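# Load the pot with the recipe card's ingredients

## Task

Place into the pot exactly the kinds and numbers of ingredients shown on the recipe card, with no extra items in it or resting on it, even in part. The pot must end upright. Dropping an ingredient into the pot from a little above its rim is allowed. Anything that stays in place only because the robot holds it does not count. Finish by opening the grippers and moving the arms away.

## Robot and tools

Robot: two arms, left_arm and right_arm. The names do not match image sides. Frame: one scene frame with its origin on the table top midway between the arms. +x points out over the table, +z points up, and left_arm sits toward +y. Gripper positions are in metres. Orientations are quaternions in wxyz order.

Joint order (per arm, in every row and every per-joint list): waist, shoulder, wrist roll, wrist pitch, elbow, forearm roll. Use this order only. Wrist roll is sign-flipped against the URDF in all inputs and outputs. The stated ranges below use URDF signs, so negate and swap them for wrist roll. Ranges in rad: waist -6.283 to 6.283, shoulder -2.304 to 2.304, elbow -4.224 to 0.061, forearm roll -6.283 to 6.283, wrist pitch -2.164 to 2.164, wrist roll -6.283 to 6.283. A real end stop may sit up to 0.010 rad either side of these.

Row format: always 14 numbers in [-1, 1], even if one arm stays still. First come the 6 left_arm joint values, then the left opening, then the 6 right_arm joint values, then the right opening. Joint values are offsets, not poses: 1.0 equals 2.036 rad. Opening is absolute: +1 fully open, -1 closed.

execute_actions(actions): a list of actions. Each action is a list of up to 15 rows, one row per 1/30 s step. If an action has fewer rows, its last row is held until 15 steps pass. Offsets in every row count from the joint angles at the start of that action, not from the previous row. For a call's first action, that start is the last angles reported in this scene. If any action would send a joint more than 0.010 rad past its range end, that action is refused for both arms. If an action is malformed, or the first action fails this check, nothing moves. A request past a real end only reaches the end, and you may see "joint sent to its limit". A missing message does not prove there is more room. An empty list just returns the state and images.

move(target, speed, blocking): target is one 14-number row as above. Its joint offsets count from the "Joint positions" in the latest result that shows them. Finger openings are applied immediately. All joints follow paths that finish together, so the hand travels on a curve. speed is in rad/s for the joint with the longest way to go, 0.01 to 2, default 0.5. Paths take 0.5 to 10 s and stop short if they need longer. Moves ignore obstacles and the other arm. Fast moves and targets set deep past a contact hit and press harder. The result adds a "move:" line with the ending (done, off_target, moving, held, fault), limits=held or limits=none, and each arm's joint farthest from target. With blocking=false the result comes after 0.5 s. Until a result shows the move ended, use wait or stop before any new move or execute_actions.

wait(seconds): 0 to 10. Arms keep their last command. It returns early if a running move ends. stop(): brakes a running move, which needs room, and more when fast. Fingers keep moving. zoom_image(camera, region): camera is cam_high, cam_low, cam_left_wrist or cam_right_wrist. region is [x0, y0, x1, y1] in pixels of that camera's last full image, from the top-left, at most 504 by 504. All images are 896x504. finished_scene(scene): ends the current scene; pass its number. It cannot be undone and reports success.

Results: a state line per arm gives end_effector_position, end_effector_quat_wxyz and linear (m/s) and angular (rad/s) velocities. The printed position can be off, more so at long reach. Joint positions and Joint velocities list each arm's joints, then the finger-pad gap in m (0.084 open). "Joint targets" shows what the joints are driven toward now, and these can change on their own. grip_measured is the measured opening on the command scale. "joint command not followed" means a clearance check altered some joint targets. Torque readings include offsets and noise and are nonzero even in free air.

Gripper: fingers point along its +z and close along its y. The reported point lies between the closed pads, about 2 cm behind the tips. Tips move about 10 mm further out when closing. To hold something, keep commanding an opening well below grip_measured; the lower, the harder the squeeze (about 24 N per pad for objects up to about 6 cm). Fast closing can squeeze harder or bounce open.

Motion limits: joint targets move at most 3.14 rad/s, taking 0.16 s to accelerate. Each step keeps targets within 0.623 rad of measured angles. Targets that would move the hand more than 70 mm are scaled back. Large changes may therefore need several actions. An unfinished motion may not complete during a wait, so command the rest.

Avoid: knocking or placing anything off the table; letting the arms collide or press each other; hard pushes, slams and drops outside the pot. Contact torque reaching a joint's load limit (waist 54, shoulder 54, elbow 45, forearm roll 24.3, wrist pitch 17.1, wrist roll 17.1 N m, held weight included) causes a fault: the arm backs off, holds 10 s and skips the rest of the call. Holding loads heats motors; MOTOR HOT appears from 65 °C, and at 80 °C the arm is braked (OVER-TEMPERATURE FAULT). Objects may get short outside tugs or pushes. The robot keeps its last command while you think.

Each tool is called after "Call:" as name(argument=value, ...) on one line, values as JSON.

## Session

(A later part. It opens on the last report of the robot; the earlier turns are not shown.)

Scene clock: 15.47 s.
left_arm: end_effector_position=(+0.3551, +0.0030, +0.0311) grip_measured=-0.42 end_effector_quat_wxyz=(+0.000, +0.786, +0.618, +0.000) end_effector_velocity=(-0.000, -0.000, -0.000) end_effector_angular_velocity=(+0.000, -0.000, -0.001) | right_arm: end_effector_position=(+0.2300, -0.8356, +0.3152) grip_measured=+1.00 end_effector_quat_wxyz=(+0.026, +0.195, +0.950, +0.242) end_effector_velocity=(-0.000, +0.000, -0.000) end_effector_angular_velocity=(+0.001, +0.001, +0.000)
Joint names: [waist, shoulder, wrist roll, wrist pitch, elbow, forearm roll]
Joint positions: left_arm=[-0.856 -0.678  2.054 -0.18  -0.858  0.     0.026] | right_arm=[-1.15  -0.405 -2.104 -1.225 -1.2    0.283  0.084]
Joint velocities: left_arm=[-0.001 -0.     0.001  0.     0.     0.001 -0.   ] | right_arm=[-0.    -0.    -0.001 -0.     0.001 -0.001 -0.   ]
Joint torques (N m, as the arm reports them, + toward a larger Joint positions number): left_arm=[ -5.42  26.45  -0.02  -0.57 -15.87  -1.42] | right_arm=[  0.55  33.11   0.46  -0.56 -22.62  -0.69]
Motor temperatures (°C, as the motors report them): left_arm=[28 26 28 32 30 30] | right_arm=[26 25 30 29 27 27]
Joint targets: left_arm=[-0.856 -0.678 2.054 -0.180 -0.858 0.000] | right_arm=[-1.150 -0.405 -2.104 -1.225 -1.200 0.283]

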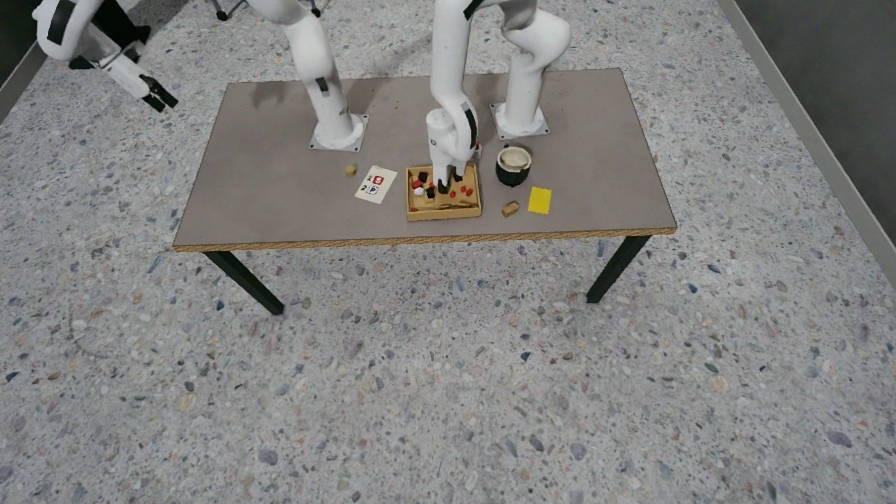

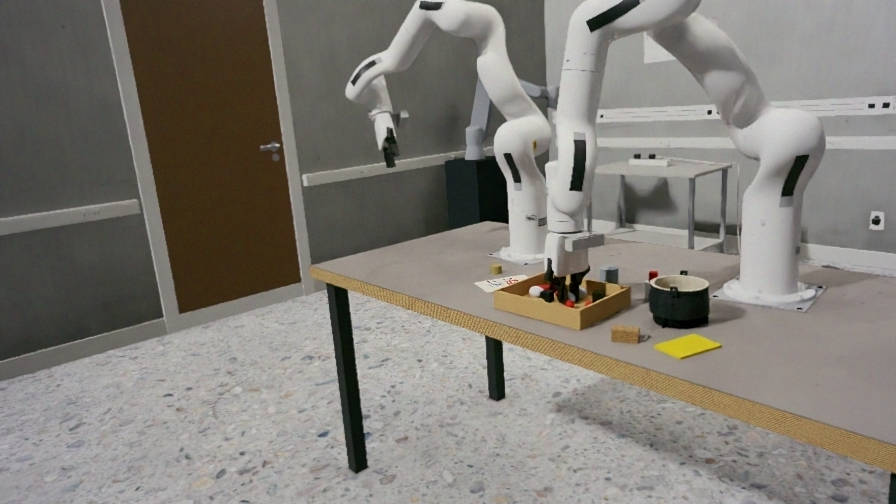

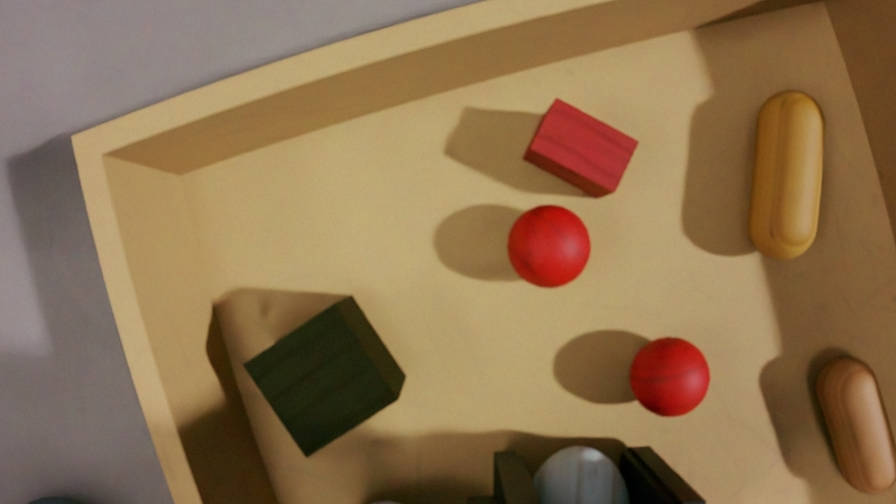

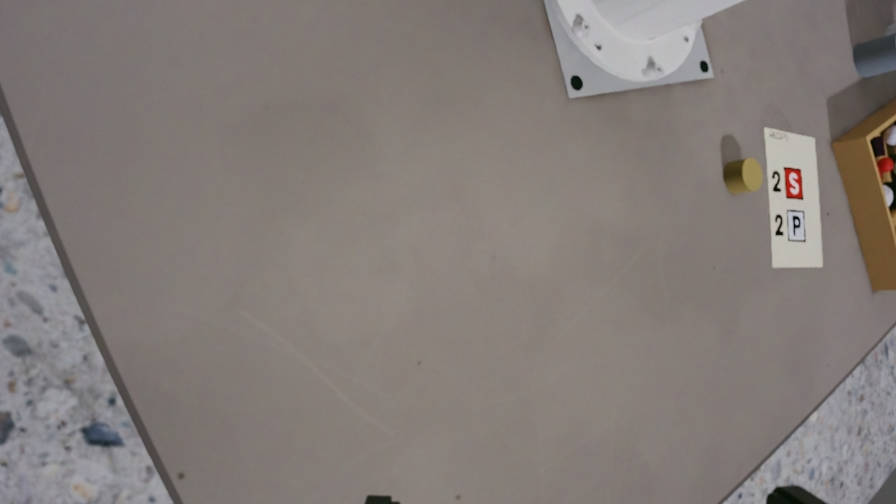

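Call:
move(target=[0,0.110,0,-0.098,0.012,0,-0.7,0,0,0,0,0,0,1], speed=0.3)

Call:
move(target=[0.246,0.166,0,0.066,0.232,0,-0.7,0,0,0,0,0,0,1], speed=0.5)

Scene clock: 17.37 s.
left_arm: end_effector_position=(+0.3548, +0.0032, +0.1298) grip_measured=-0.42 end_effector_quat_wxyz=(+0.000, +0.786, +0.618, +0.000) end_effector_velocity=(+0.000, -0.000, +0.001) end_effector_angular_velocity=(-0.001, -0.001, +0.001) | right_arm: end_effector_position=(+0.2300, -0.8356, +0.3152) grip_measured=+1.00 end_effector_quat_wxyz=(+0.026, +0.195, +0.950, +0.242) end_effector_velocity=(-0.000, +0.000, -0.000) end_effector_angular_velocity=(+0.001, +0.000, +0.001)
Joint names: [waist, shoulder, wrist roll, wrist pitch, elbow, forearm roll]
Joint positions: left_arm=[-0.856 -0.454  2.054 -0.379 -0.834  0.     0.026] | right_arm=[-1.15  -0.405 -2.104 -1.225 -1.2    0.283  0.084]
Joint velocities: left_arm=[-0.     0.003  0.001 -0.001 -0.    -0.001  0.   ] | right_arm=[ 0.     0.     0.    -0.001  0.001 -0.    -0.   ]
Joint torques (N m, as the arm reports them, + toward a larger Joint positions number): left_arm=[ -6.96  22.03  -0.04  -0.06 -22.41  -1.47] | right_arm=[  0.08  32.59   0.41  -0.58 -22.3   -0.42]
Motor temperatures (°C, as the motors report them): left_arm=[28 26 28 32 30 30] | right_arm=[26 25 30 29 27 27]
Joint targets: left_arm=[-0.856 -0.454 2.054 -0.379 -0.834 0.000] | right_arm=[-1.150 -0.405 -2.104 -1.225 -1.200 0.283]
move: done; limits=none; left_arm: farthest joint: the waist, 0.000 radians from its target (0.000 radians at the start); right_arm: farthest joint: the waist, 0.000 radians from its target (0.000 radians at the start)

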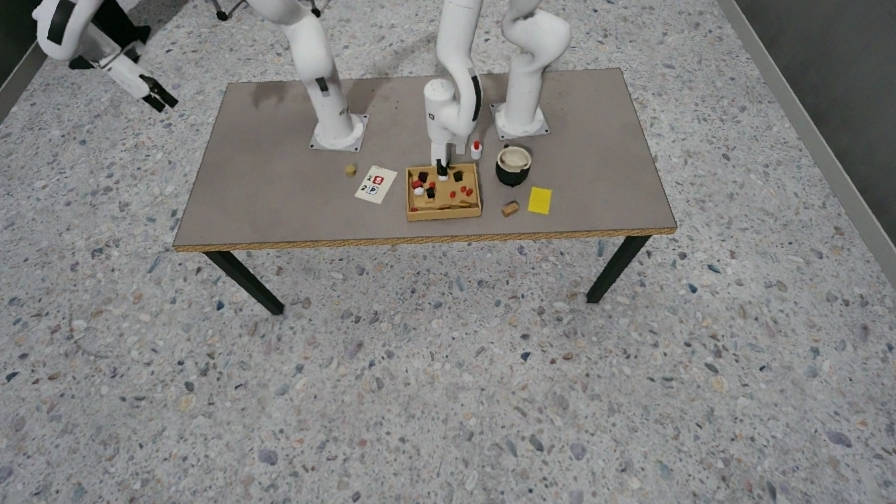

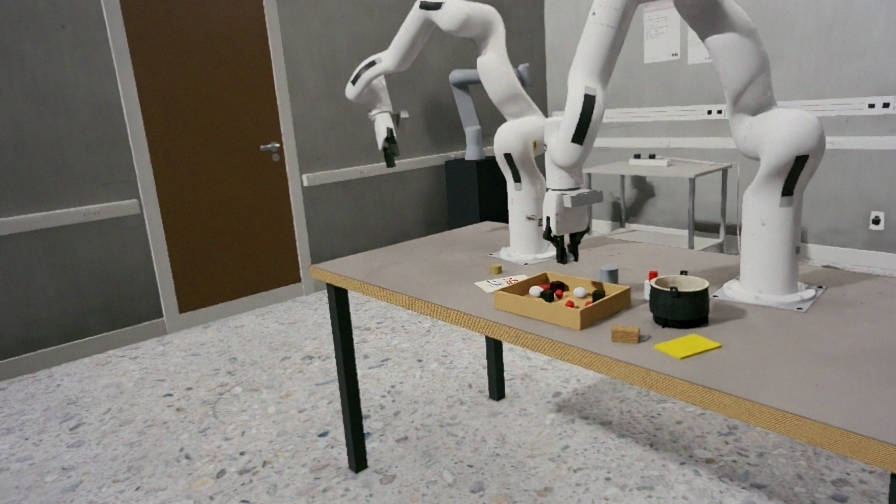

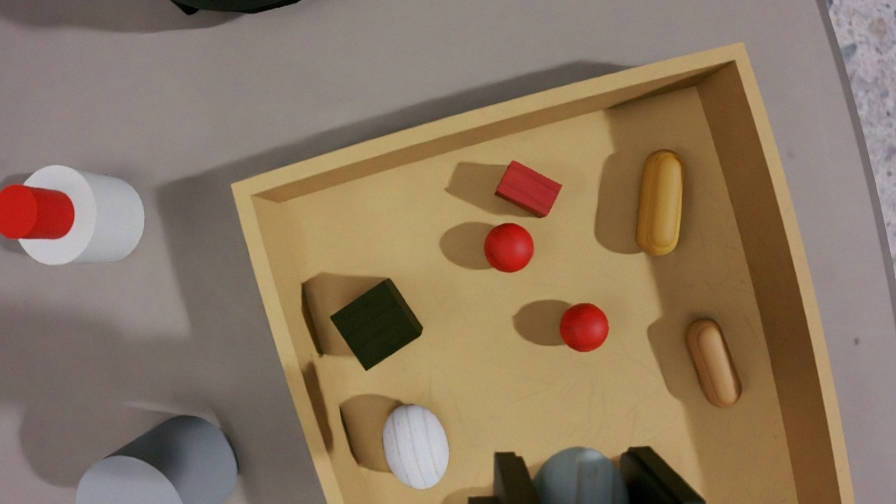

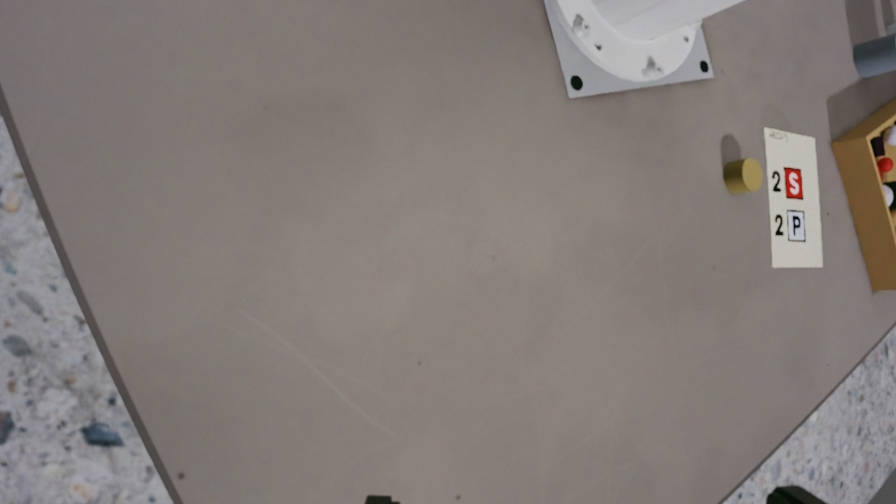

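Scene clock: 19.00 s.
left_arm: end_effector_position=(+0.2903, +0.2479, +0.1300) grip_measured=-0.42 end_effector_quat_wxyz=(+0.000, +0.609, +0.793, +0.000) end_effector_velocity=(-0.001, +0.001, -0.000) end_effector_angular_velocity=(-0.000, +0.001, +0.003) | right_arm: end_effector_position=(+0.2300, -0.8356, +0.3152) grip_measured=+1.00 end_effector_quat_wxyz=(+0.026, +0.195, +0.950, +0.242) end_effector_velocity=(-0.000, +0.000, -0.000) end_effector_angular_velocity=(+0.001, +0.001, +0.001)
Joint names: [waist, shoulder, wrist roll, wrist pitch, elbow, forearm roll]
Joint positions: left_arm=[-0.356 -0.116  2.054 -0.245 -0.362  0.     0.026] | right_arm=[-1.15  -0.405 -2.104 -1.225 -1.2    0.283  0.084]
Joint velocities: left_arm=[ 0.003  0.002 -0.001 -0.     0.002 -0.001 -0.   ] | right_arm=[ 0.    -0.001  0.    -0.     0.    -0.001 -0.   ]
Joint torques (N m, as the arm reports them, + toward a larger Joint positions number): left_arm=[ -5.09  13.07  -0.15  -0.14 -19.13  -0.63] | right_arm=[  0.96  32.56   0.36  -0.53 -22.18  -0.6 ]
Motor temperatures (°C, as the motors report them): left_arm=[28 26 28 32 30 30] | right_arm=[26 25 30 29 27 27]
Joint targets: left_arm=[-0.355 -0.116 2.054 -0.245 -0.361 0.000] | right_arm=[-1.150 -0.405 -2.104 -1.225 -1.200 0.283]
move: done; limits=none; left_arm: farthest joint: the waist, 0.000 radians from its target (0.501 radians at the start); right_arm: farthest joint: the waist, 0.000 radians from its target (0.000 radians at the start)

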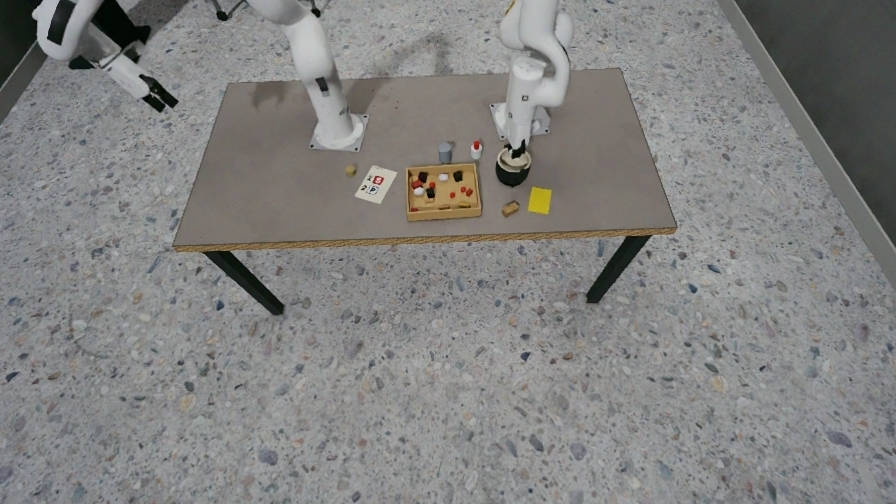

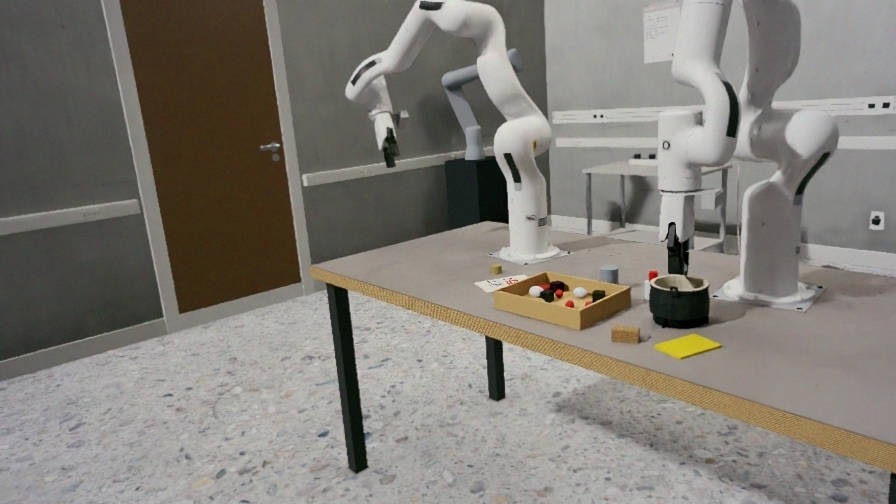

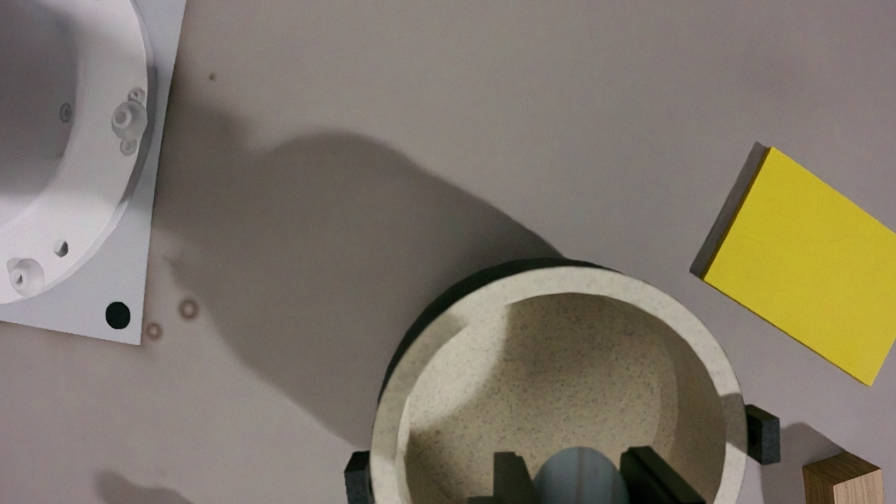

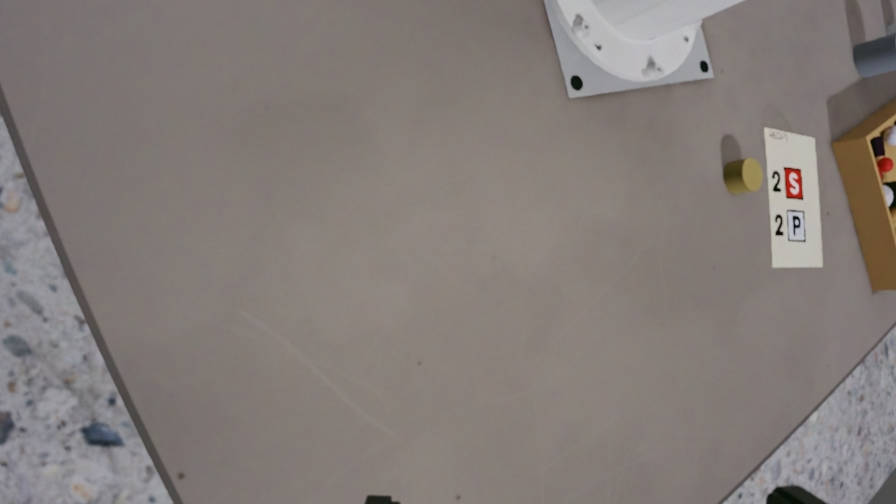

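Call:
move(target=[0,-0.068,0,0.066,-0.001,0,-0.7,0,0,0,0,0,0,1], speed=0.3)

Call:
execute_actions(actions=[[[0,0,0,0,0,0,-0.2,0,0,0,0,0,0,1]]])

Call:
move(target=[0,0.068,0,-0.066,0.001,0,-0.22,0,0,0,0,0,0,1], speed=0.4)

Scene clock: 20.67 s.
left_arm: end_effector_position=(+0.2894, +0.2481, +0.0898) grip_measured=-0.42 end_effector_quat_wxyz=(-0.001, +0.609, +0.793, -0.000) end_effector_velocity=(-0.000, +0.000, -0.001) end_effector_angular_velocity=(+0.000, +0.001, +0.002) | right_arm: end_effector_position=(+0.2300, -0.8356, +0.3152) grip_measured=+1.00 end_effector_quat_wxyz=(+0.026, +0.195, +0.950, +0.242) end_effector_velocity=(+0.000, +0.000, -0.000) end_effector_angular_velocity=(+0.001, -0.000, -0.000)
Joint names: [waist, shoulder, wrist roll, wrist pitch, elbow, forearm roll]
Joint positions: left_arm=[-0.356 -0.255  2.054 -0.111 -0.364  0.     0.026] | right_arm=[-1.15  -0.405 -2.104 -1.225 -1.2    0.283  0.084]
Joint velocities: left_arm=[ 0.001 -0.002 -0.     0.002  0.    -0.001 -0.   ] | right_arm=[ 0.    -0.001 -0.     0.     0.     0.     0.   ]
Joint torques (N m, as the arm reports them, + toward a larger Joint positions number): left_arm=[ -3.98  13.49  -0.04  -0.32 -14.58  -1.41] | right_arm=[  0.49  32.96   0.42  -0.56 -22.07  -0.63]
Motor temperatures (°C, as the motors report them): left_arm=[28 26 28 32 30 30] | right_arm=[26 25 30 29 27 27]
Joint targets: left_arm=[-0.356 -0.255 2.054 -0.111 -0.364 0.000] | right_arm=[-1.150 -0.405 -2.104 -1.225 -1.200 0.283]
move: done; limits=none; left_arm: farthest joint: the waist, 0.000 radians from its target (0.001 radians at the start); right_arm: farthest joint: the waist, 0.000 radians from its target (0.000 radians at the start)

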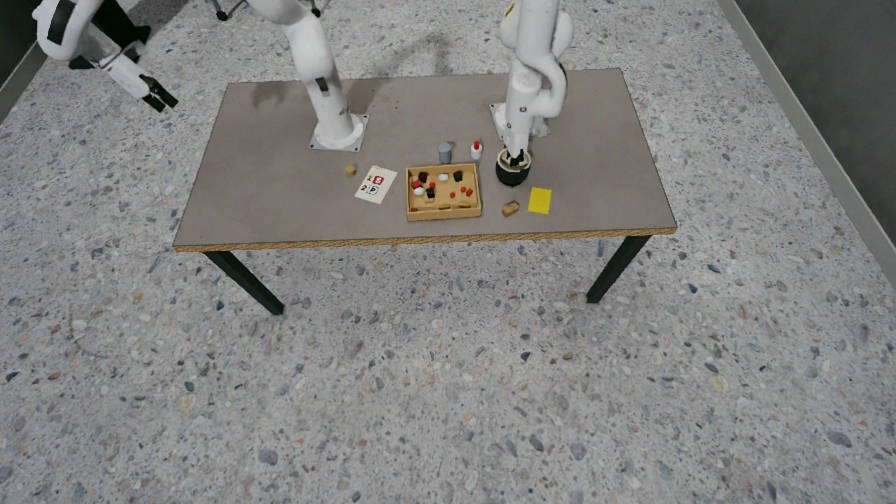

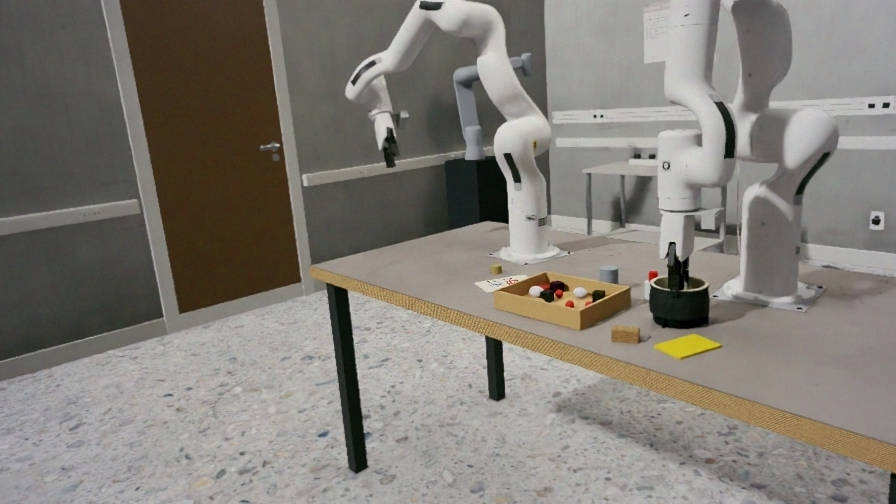

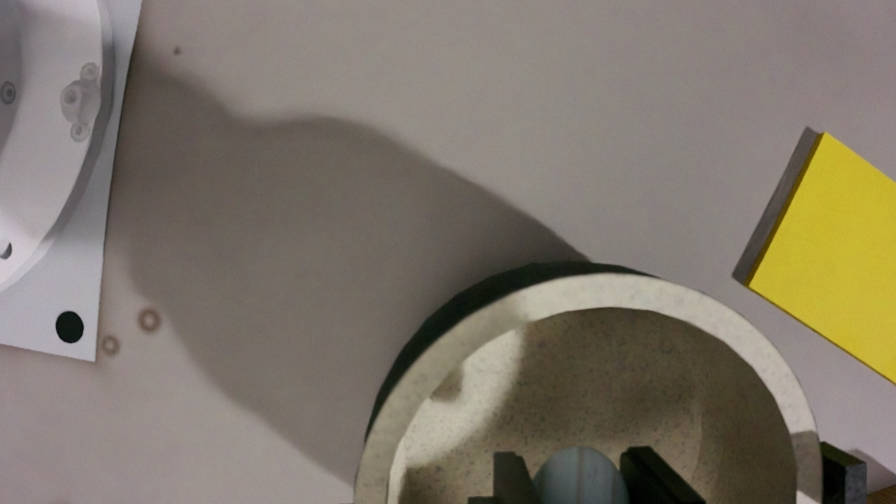

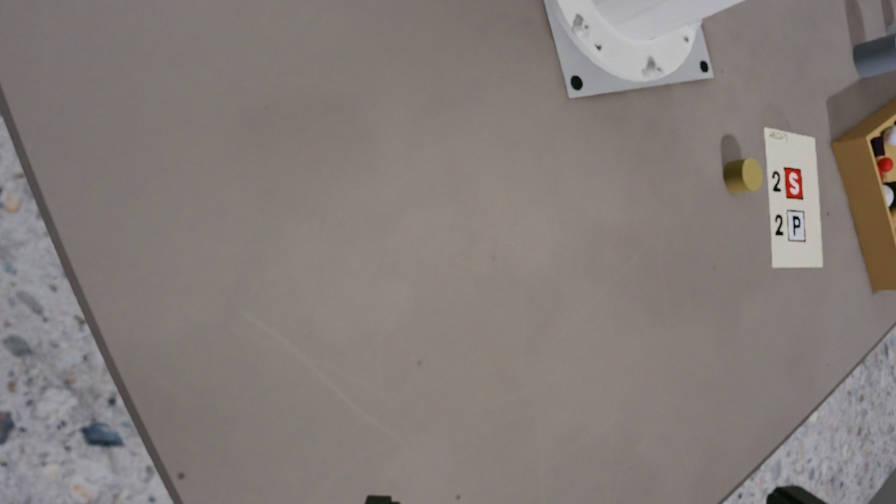

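Scene clock: 21.17 s.
left_arm: end_effector_position=(+0.2894, +0.2481, +0.0898) grip_measured=-0.22 end_effector_quat_wxyz=(-0.001, +0.609, +0.793, -0.000) end_effector_velocity=(-0.000, -0.000, +0.000) end_effector_angular_velocity=(-0.000, -0.000, -0.001) | right_arm: end_effector_position=(+0.2300, -0.8356, +0.3152) grip_measured=+1.00 end_effector_quat_wxyz=(+0.026, +0.195, +0.950, +0.242) end_effector_velocity=(+0.000, -0.001, +0.001) end_effector_angular_velocity=(-0.003, -0.001, -0.000)
Joint names: [waist, shoulder, wrist roll, wrist pitch, elbow, forearm roll]
Joint positions: left_arm=[-0.356 -0.255  2.054 -0.111 -0.364  0.     0.035] | right_arm=[-1.15  -0.405 -2.104 -1.225 -1.2    0.283  0.084]
Joint velocities: left_arm=[-0.     0.    -0.001 -0.    -0.    -0.     0.   ] | right_arm=[ 0.     0.    -0.     0.    -0.002  0.     0.   ]
Joint torques (N m, as the arm reports them, + toward a larger Joint positions number): left_arm=[ -4.8   13.84   0.13  -0.31 -14.31  -1.84] | right_arm=[  0.69  33.25   0.4   -0.6  -22.4   -0.49]
Motor temperatures (°C, as the motors report them): left_arm=[28 26 28 32 30 30] | right_arm=[26 25 30 29 27 27]
Joint targets: left_arm=[-0.356 -0.255 2.054 -0.111 -0.364 0.000] | right_arm=[-1.150 -0.405 -2.104 -1.225 -1.200 0.283]

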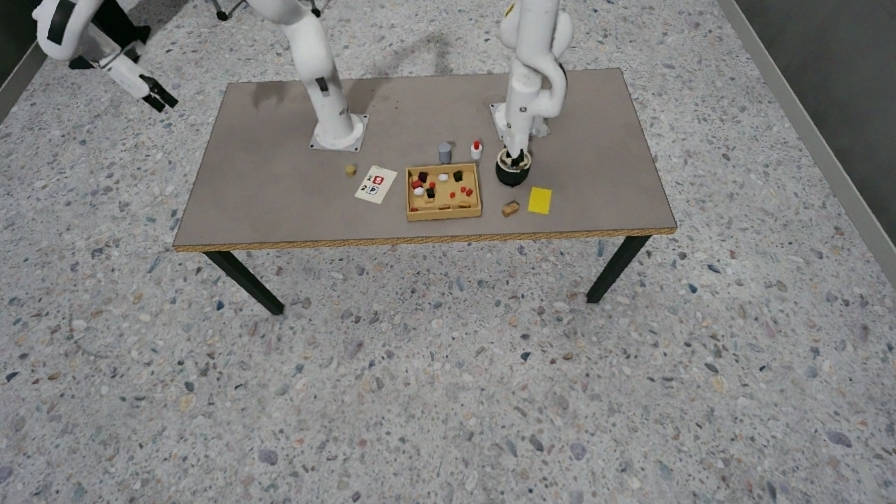

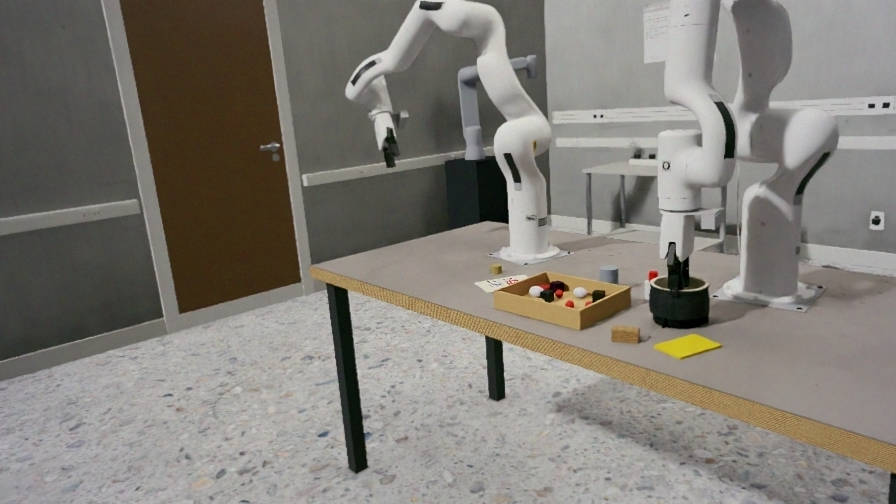

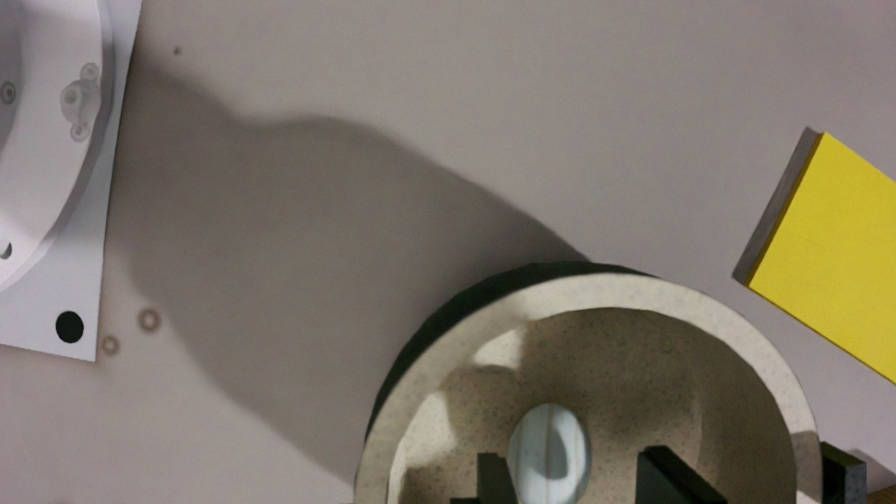

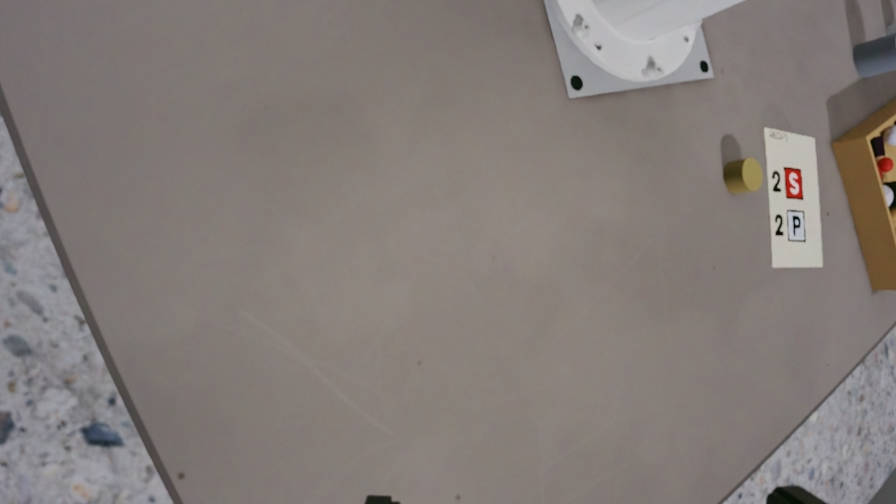

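Scene clock: 22.13 s.
left_arm: end_effector_position=(+0.2903, +0.2479, +0.1300) grip_measured=-0.24 end_effector_quat_wxyz=(+0.000, +0.609, +0.793, +0.000) end_effector_velocity=(+0.000, -0.000, +0.001) end_effector_angular_velocity=(-0.000, -0.002, -0.000) | right_arm: end_effector_position=(+0.2300, -0.8356, +0.3152) grip_measured=+1.00 end_effector_quat_wxyz=(+0.026, +0.195, +0.950, +0.242) end_effector_velocity=(-0.000, -0.000, -0.000) end_effector_angular_velocity=(-0.000, +0.000, +0.000)
Joint names: [waist, shoulder, wrist roll, wrist pitch, elbow, forearm roll]
Joint positions: left_arm=[-0.356 -0.116  2.054 -0.245 -0.362  0.     0.034] | right_arm=[-1.15  -0.405 -2.104 -1.225 -1.2    0.283  0.084]
Joint velocities: left_arm=[-0.     0.002 -0.    -0.001 -0.    -0.    -0.   ] | right_arm=[-0.    -0.     0.    -0.    -0.001 -0.     0.   ]
Joint torques (N m, as the arm reports them, + toward a larger Joint positions number): left_arm=[ -8.09  14.27  -0.06  -0.09 -19.03  -2.38] | right_arm=[  0.91  33.11   0.38  -0.59 -22.59  -0.35]
Motor temperatures (°C, as the motors report them): left_arm=[28 26 28 32 30 30] | right_arm=[26 25 30 29 27 27]
Joint targets: left_arm=[-0.356 -0.116 2.054 -0.245 -0.362 0.000] | right_arm=[-1.150 -0.405 -2.104 -1.225 -1.200 0.283]
move: done; limits=none; left_arm: farthest joint: the waist, 0.000 radians from its target (0.000 radians at the start); right_arm: farthest joint: the waist, 0.000 radians from its target (0.000 radians at the start)

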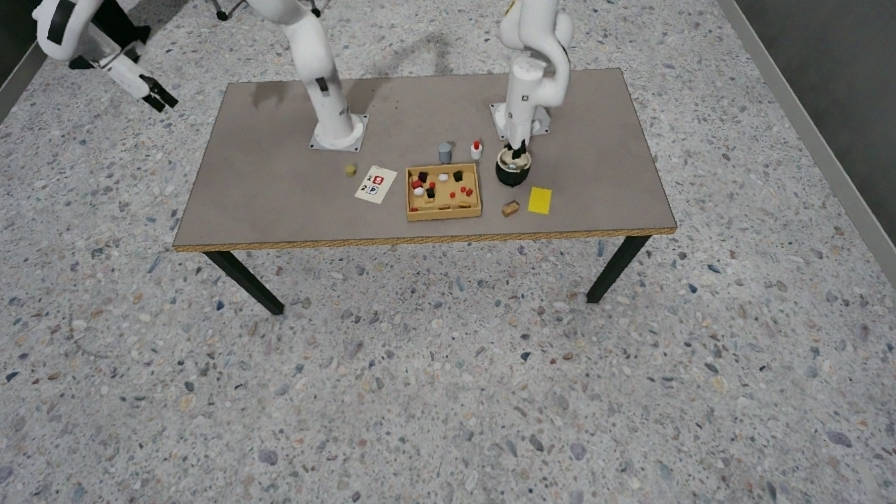

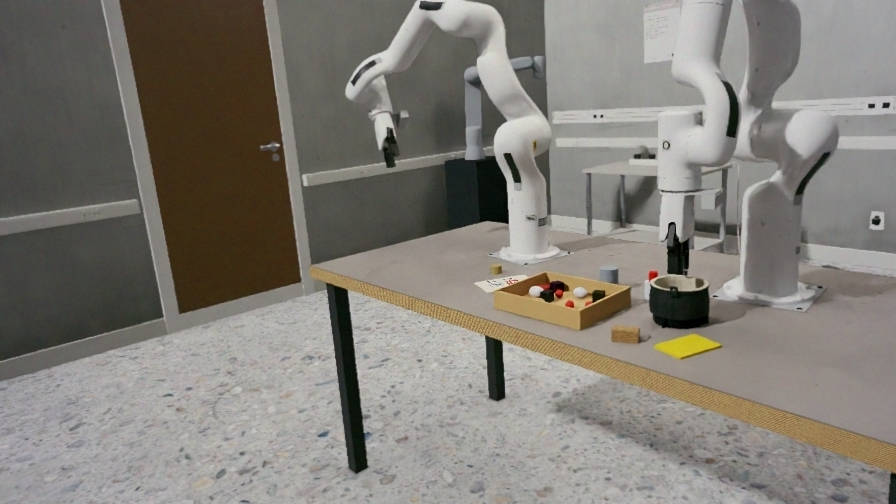

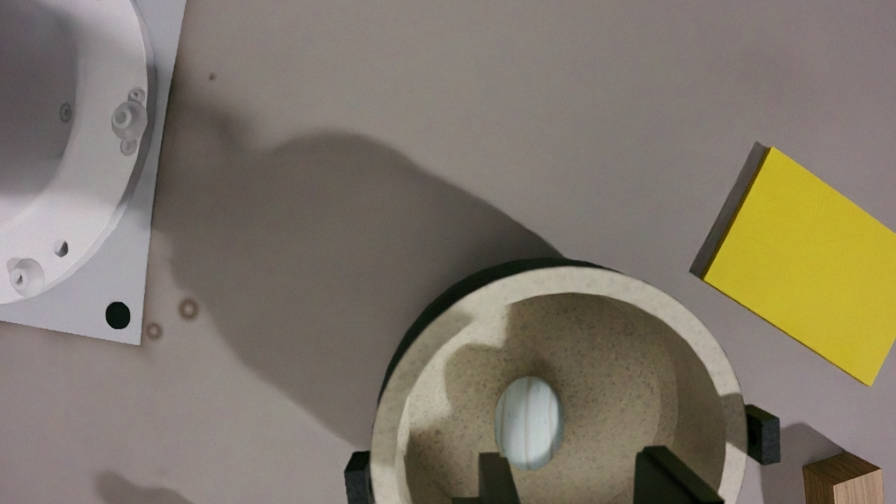

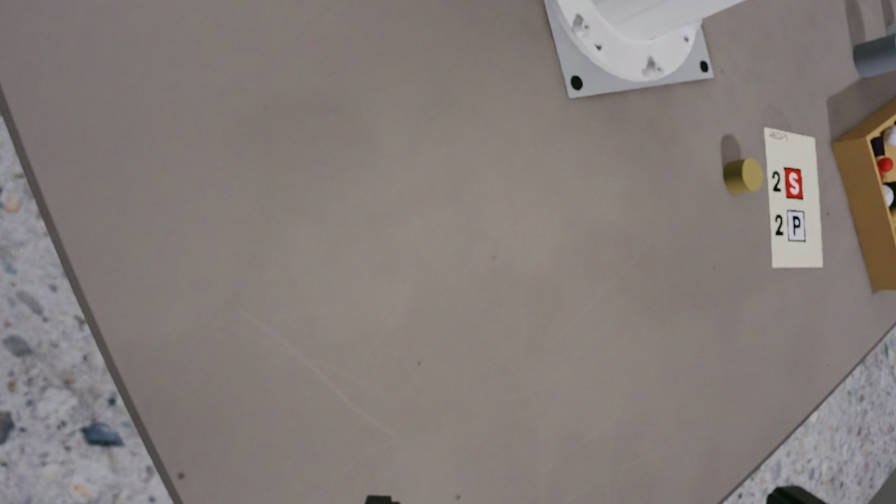

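Call:
move(target=[-0.283,-0.182,0.140,-0.005,-0.186,0,-0.22,0,0,0,0,0,0,1], speed=0.6)

Scene clock: 24.47 s.
left_arm: end_effector_position=(+0.3066, +0.0022, +0.0894) grip_measured=-0.24 end_effector_quat_wxyz=(-0.001, +0.717, +0.697, +0.000) end_effector_velocity=(-0.000, -0.001, -0.000) end_effector_angular_velocity=(+0.000, +0.000, -0.002) | right_arm: end_effector_position=(+0.2300, -0.8356, +0.3152) grip_measured=+1.00 end_effector_quat_wxyz=(+0.026, +0.195, +0.950, +0.242) end_effector_velocity=(+0.000, +0.000, +0.000) end_effector_angular_velocity=(-0.000, -0.000, -0.001)
Joint names: [waist, shoulder, wrist roll, wrist pitch, elbow, forearm roll]
Joint positions: left_arm=[-0.931 -0.487  2.339 -0.255 -0.74   0.     0.034] | right_arm=[-1.15  -0.405 -2.104 -1.225 -1.2    0.283  0.084]
Joint velocities: left_arm=[-0.003 -0.002  0.001 -0.    -0.002 -0.    -0.   ] | right_arm=[ 0.     0.001 -0.     0.001  0.001  0.001 -0.   ]
Joint torques (N m, as the arm reports them, + toward a larger Joint positions number): left_arm=[ -7.5   22.2   -0.07   0.02 -19.35  -1.12] | right_arm=[  0.79  32.97   0.4   -0.61 -22.31  -0.45]
Motor temperatures (°C, as the motors report them): left_arm=[28 26 28 32 30 30] | right_arm=[26 25 30 29 27 27]
Joint targets: left_arm=[-0.932 -0.487 2.339 -0.255 -0.740 0.000] | right_arm=[-1.150 -0.405 -2.104 -1.225 -1.200 0.283]
move: done; limits=none; left_arm: farthest joint: the waist, 0.001 radians from its target (0.577 radians at the start); right_arm: farthest joint: the waist, 0.000 radians from its target (0.000 radians at the start)

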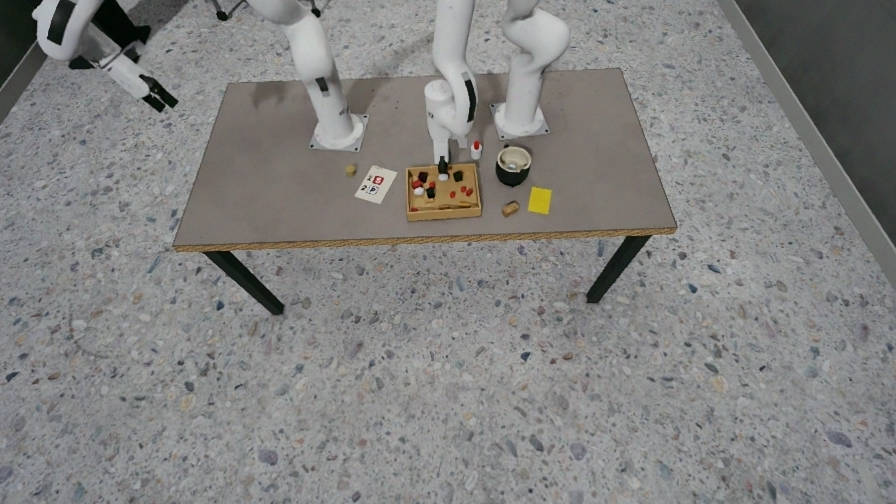

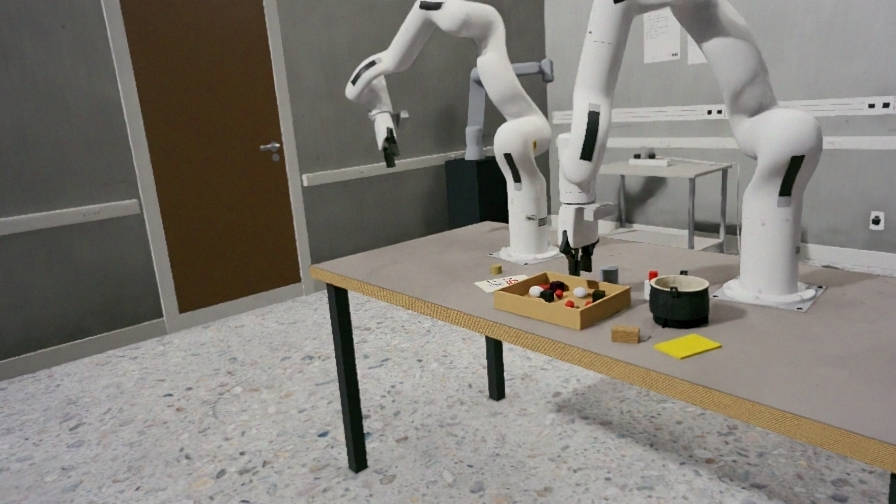

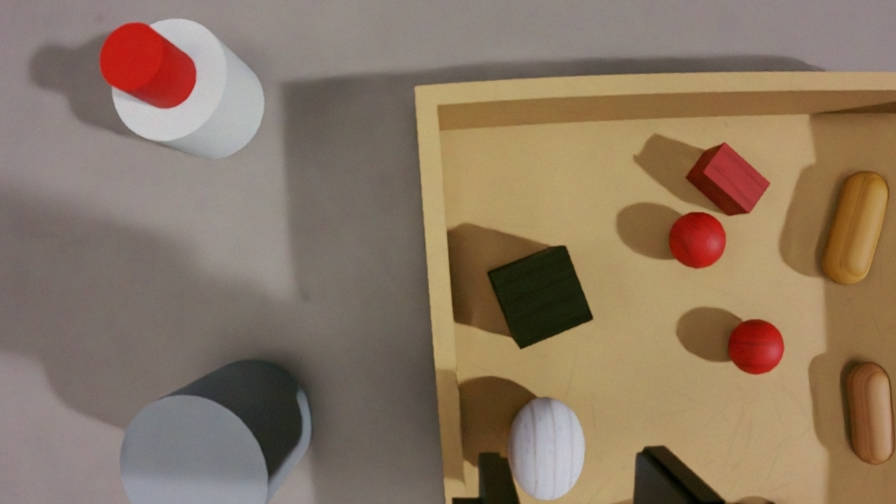

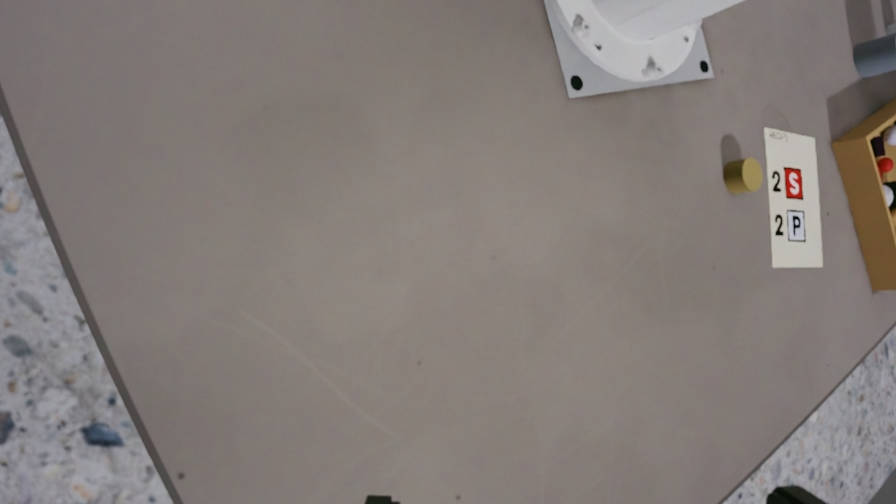

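Call:
move(target=[0.0005,-0.071,0,0.060,-0.012,0,-0.26,0,0,0,0,0,0,1], speed=0.12)

Scene clock: 26.97 s.
left_arm: end_effector_position=(+0.3087, +0.0008, +0.0324) grip_measured=-0.29 end_effector_quat_wxyz=(+0.001, +0.717, +0.697, +0.000) end_effector_velocity=(-0.001, +0.000, -0.001) end_effector_angular_velocity=(+0.001, +0.001, -0.001) | right_arm: end_effector_position=(+0.2300, -0.8356, +0.3152) grip_measured=+1.00 end_effector_quat_wxyz=(+0.026, +0.195, +0.950, +0.242) end_effector_velocity=(-0.000, -0.000, +0.000) end_effector_angular_velocity=(-0.001, +0.001, +0.001)
Joint names: [waist, shoulder, wrist roll, wrist pitch, elbow, forearm roll]
Joint positions: left_arm=[-0.93  -0.631  2.339 -0.132 -0.765  0.     0.031] | right_arm=[-1.15  -0.405 -2.104 -1.225 -1.2    0.283  0.084]
Joint velocities: left_arm=[-0.001 -0.002  0.     0.001  0.    -0.    -0.   ] | right_arm=[-0.     0.    -0.    -0.    -0.    -0.002  0.   ]
Joint torques (N m, as the arm reports them, + toward a larger Joint positions number): left_arm=[-20.22  19.75  -0.25  -2.93  -0.28  -0.93] | right_arm=[  0.94  33.37   0.42  -0.54 -22.36  -0.63]
Motor temperatures (°C, as the motors report them): left_arm=[28 26 28 32 30 30] | right_arm=[26 25 30 29 27 27]
Joint targets: left_arm=[-0.930 -0.631 2.339 -0.133 -0.764 0.000] | right_arm=[-1.150 -0.405 -2.104 -1.225 -1.200 0.283]
move: done; limits=none; left_arm: farthest joint: the shoulder, 0.001 radians from its target (0.145 radians at the start); right_arm: farthest joint: the waist, 0.000 radians from its target (0.000 radians at the start)

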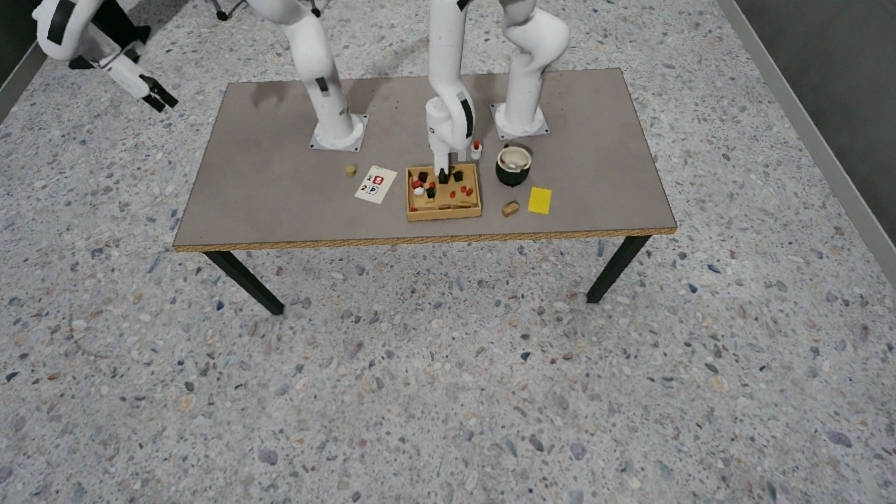

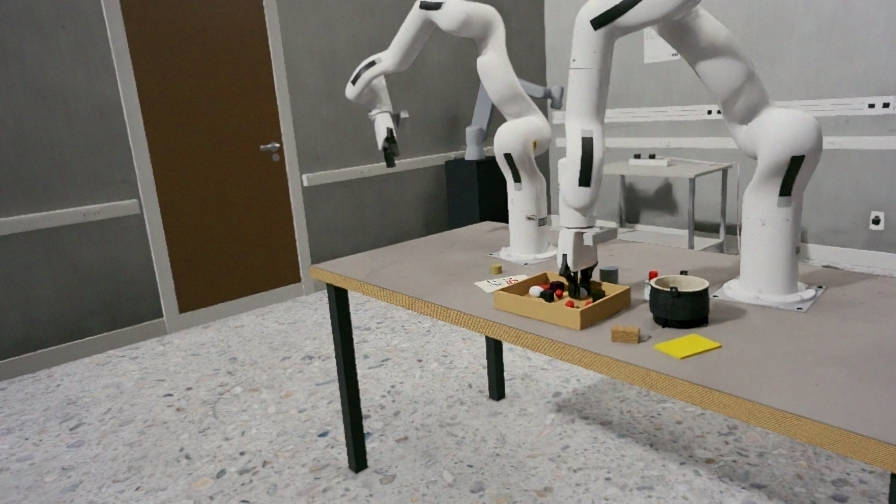

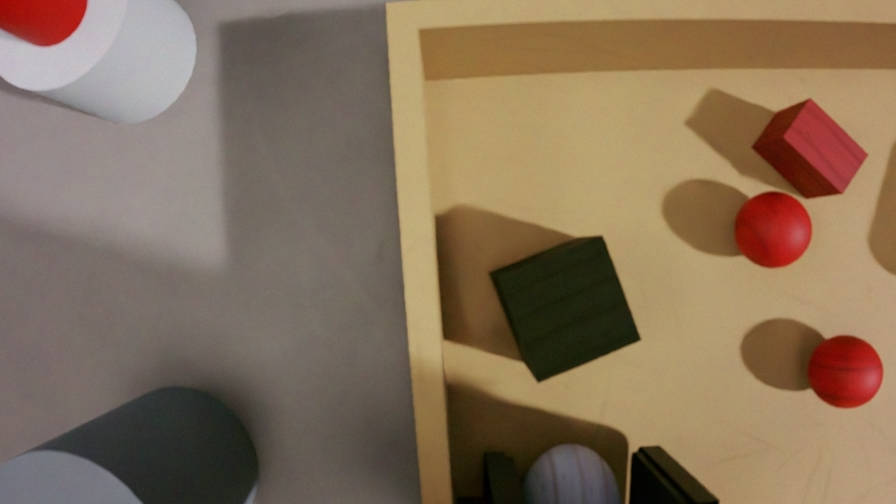

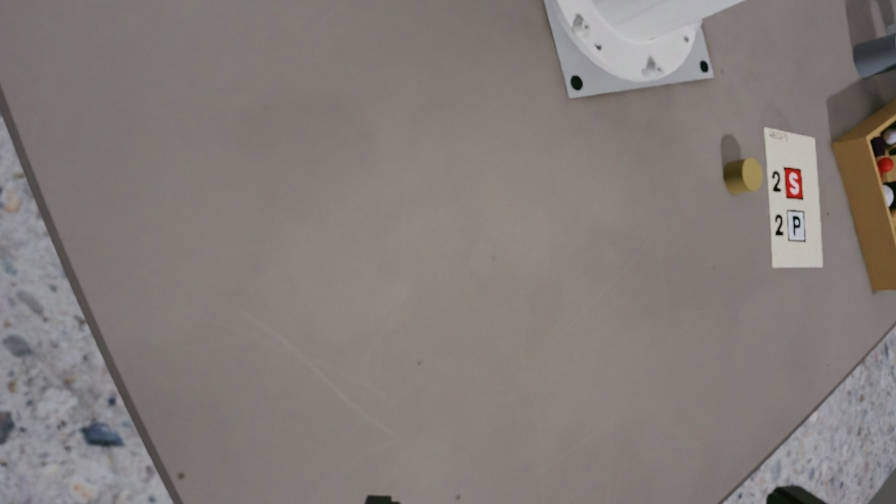

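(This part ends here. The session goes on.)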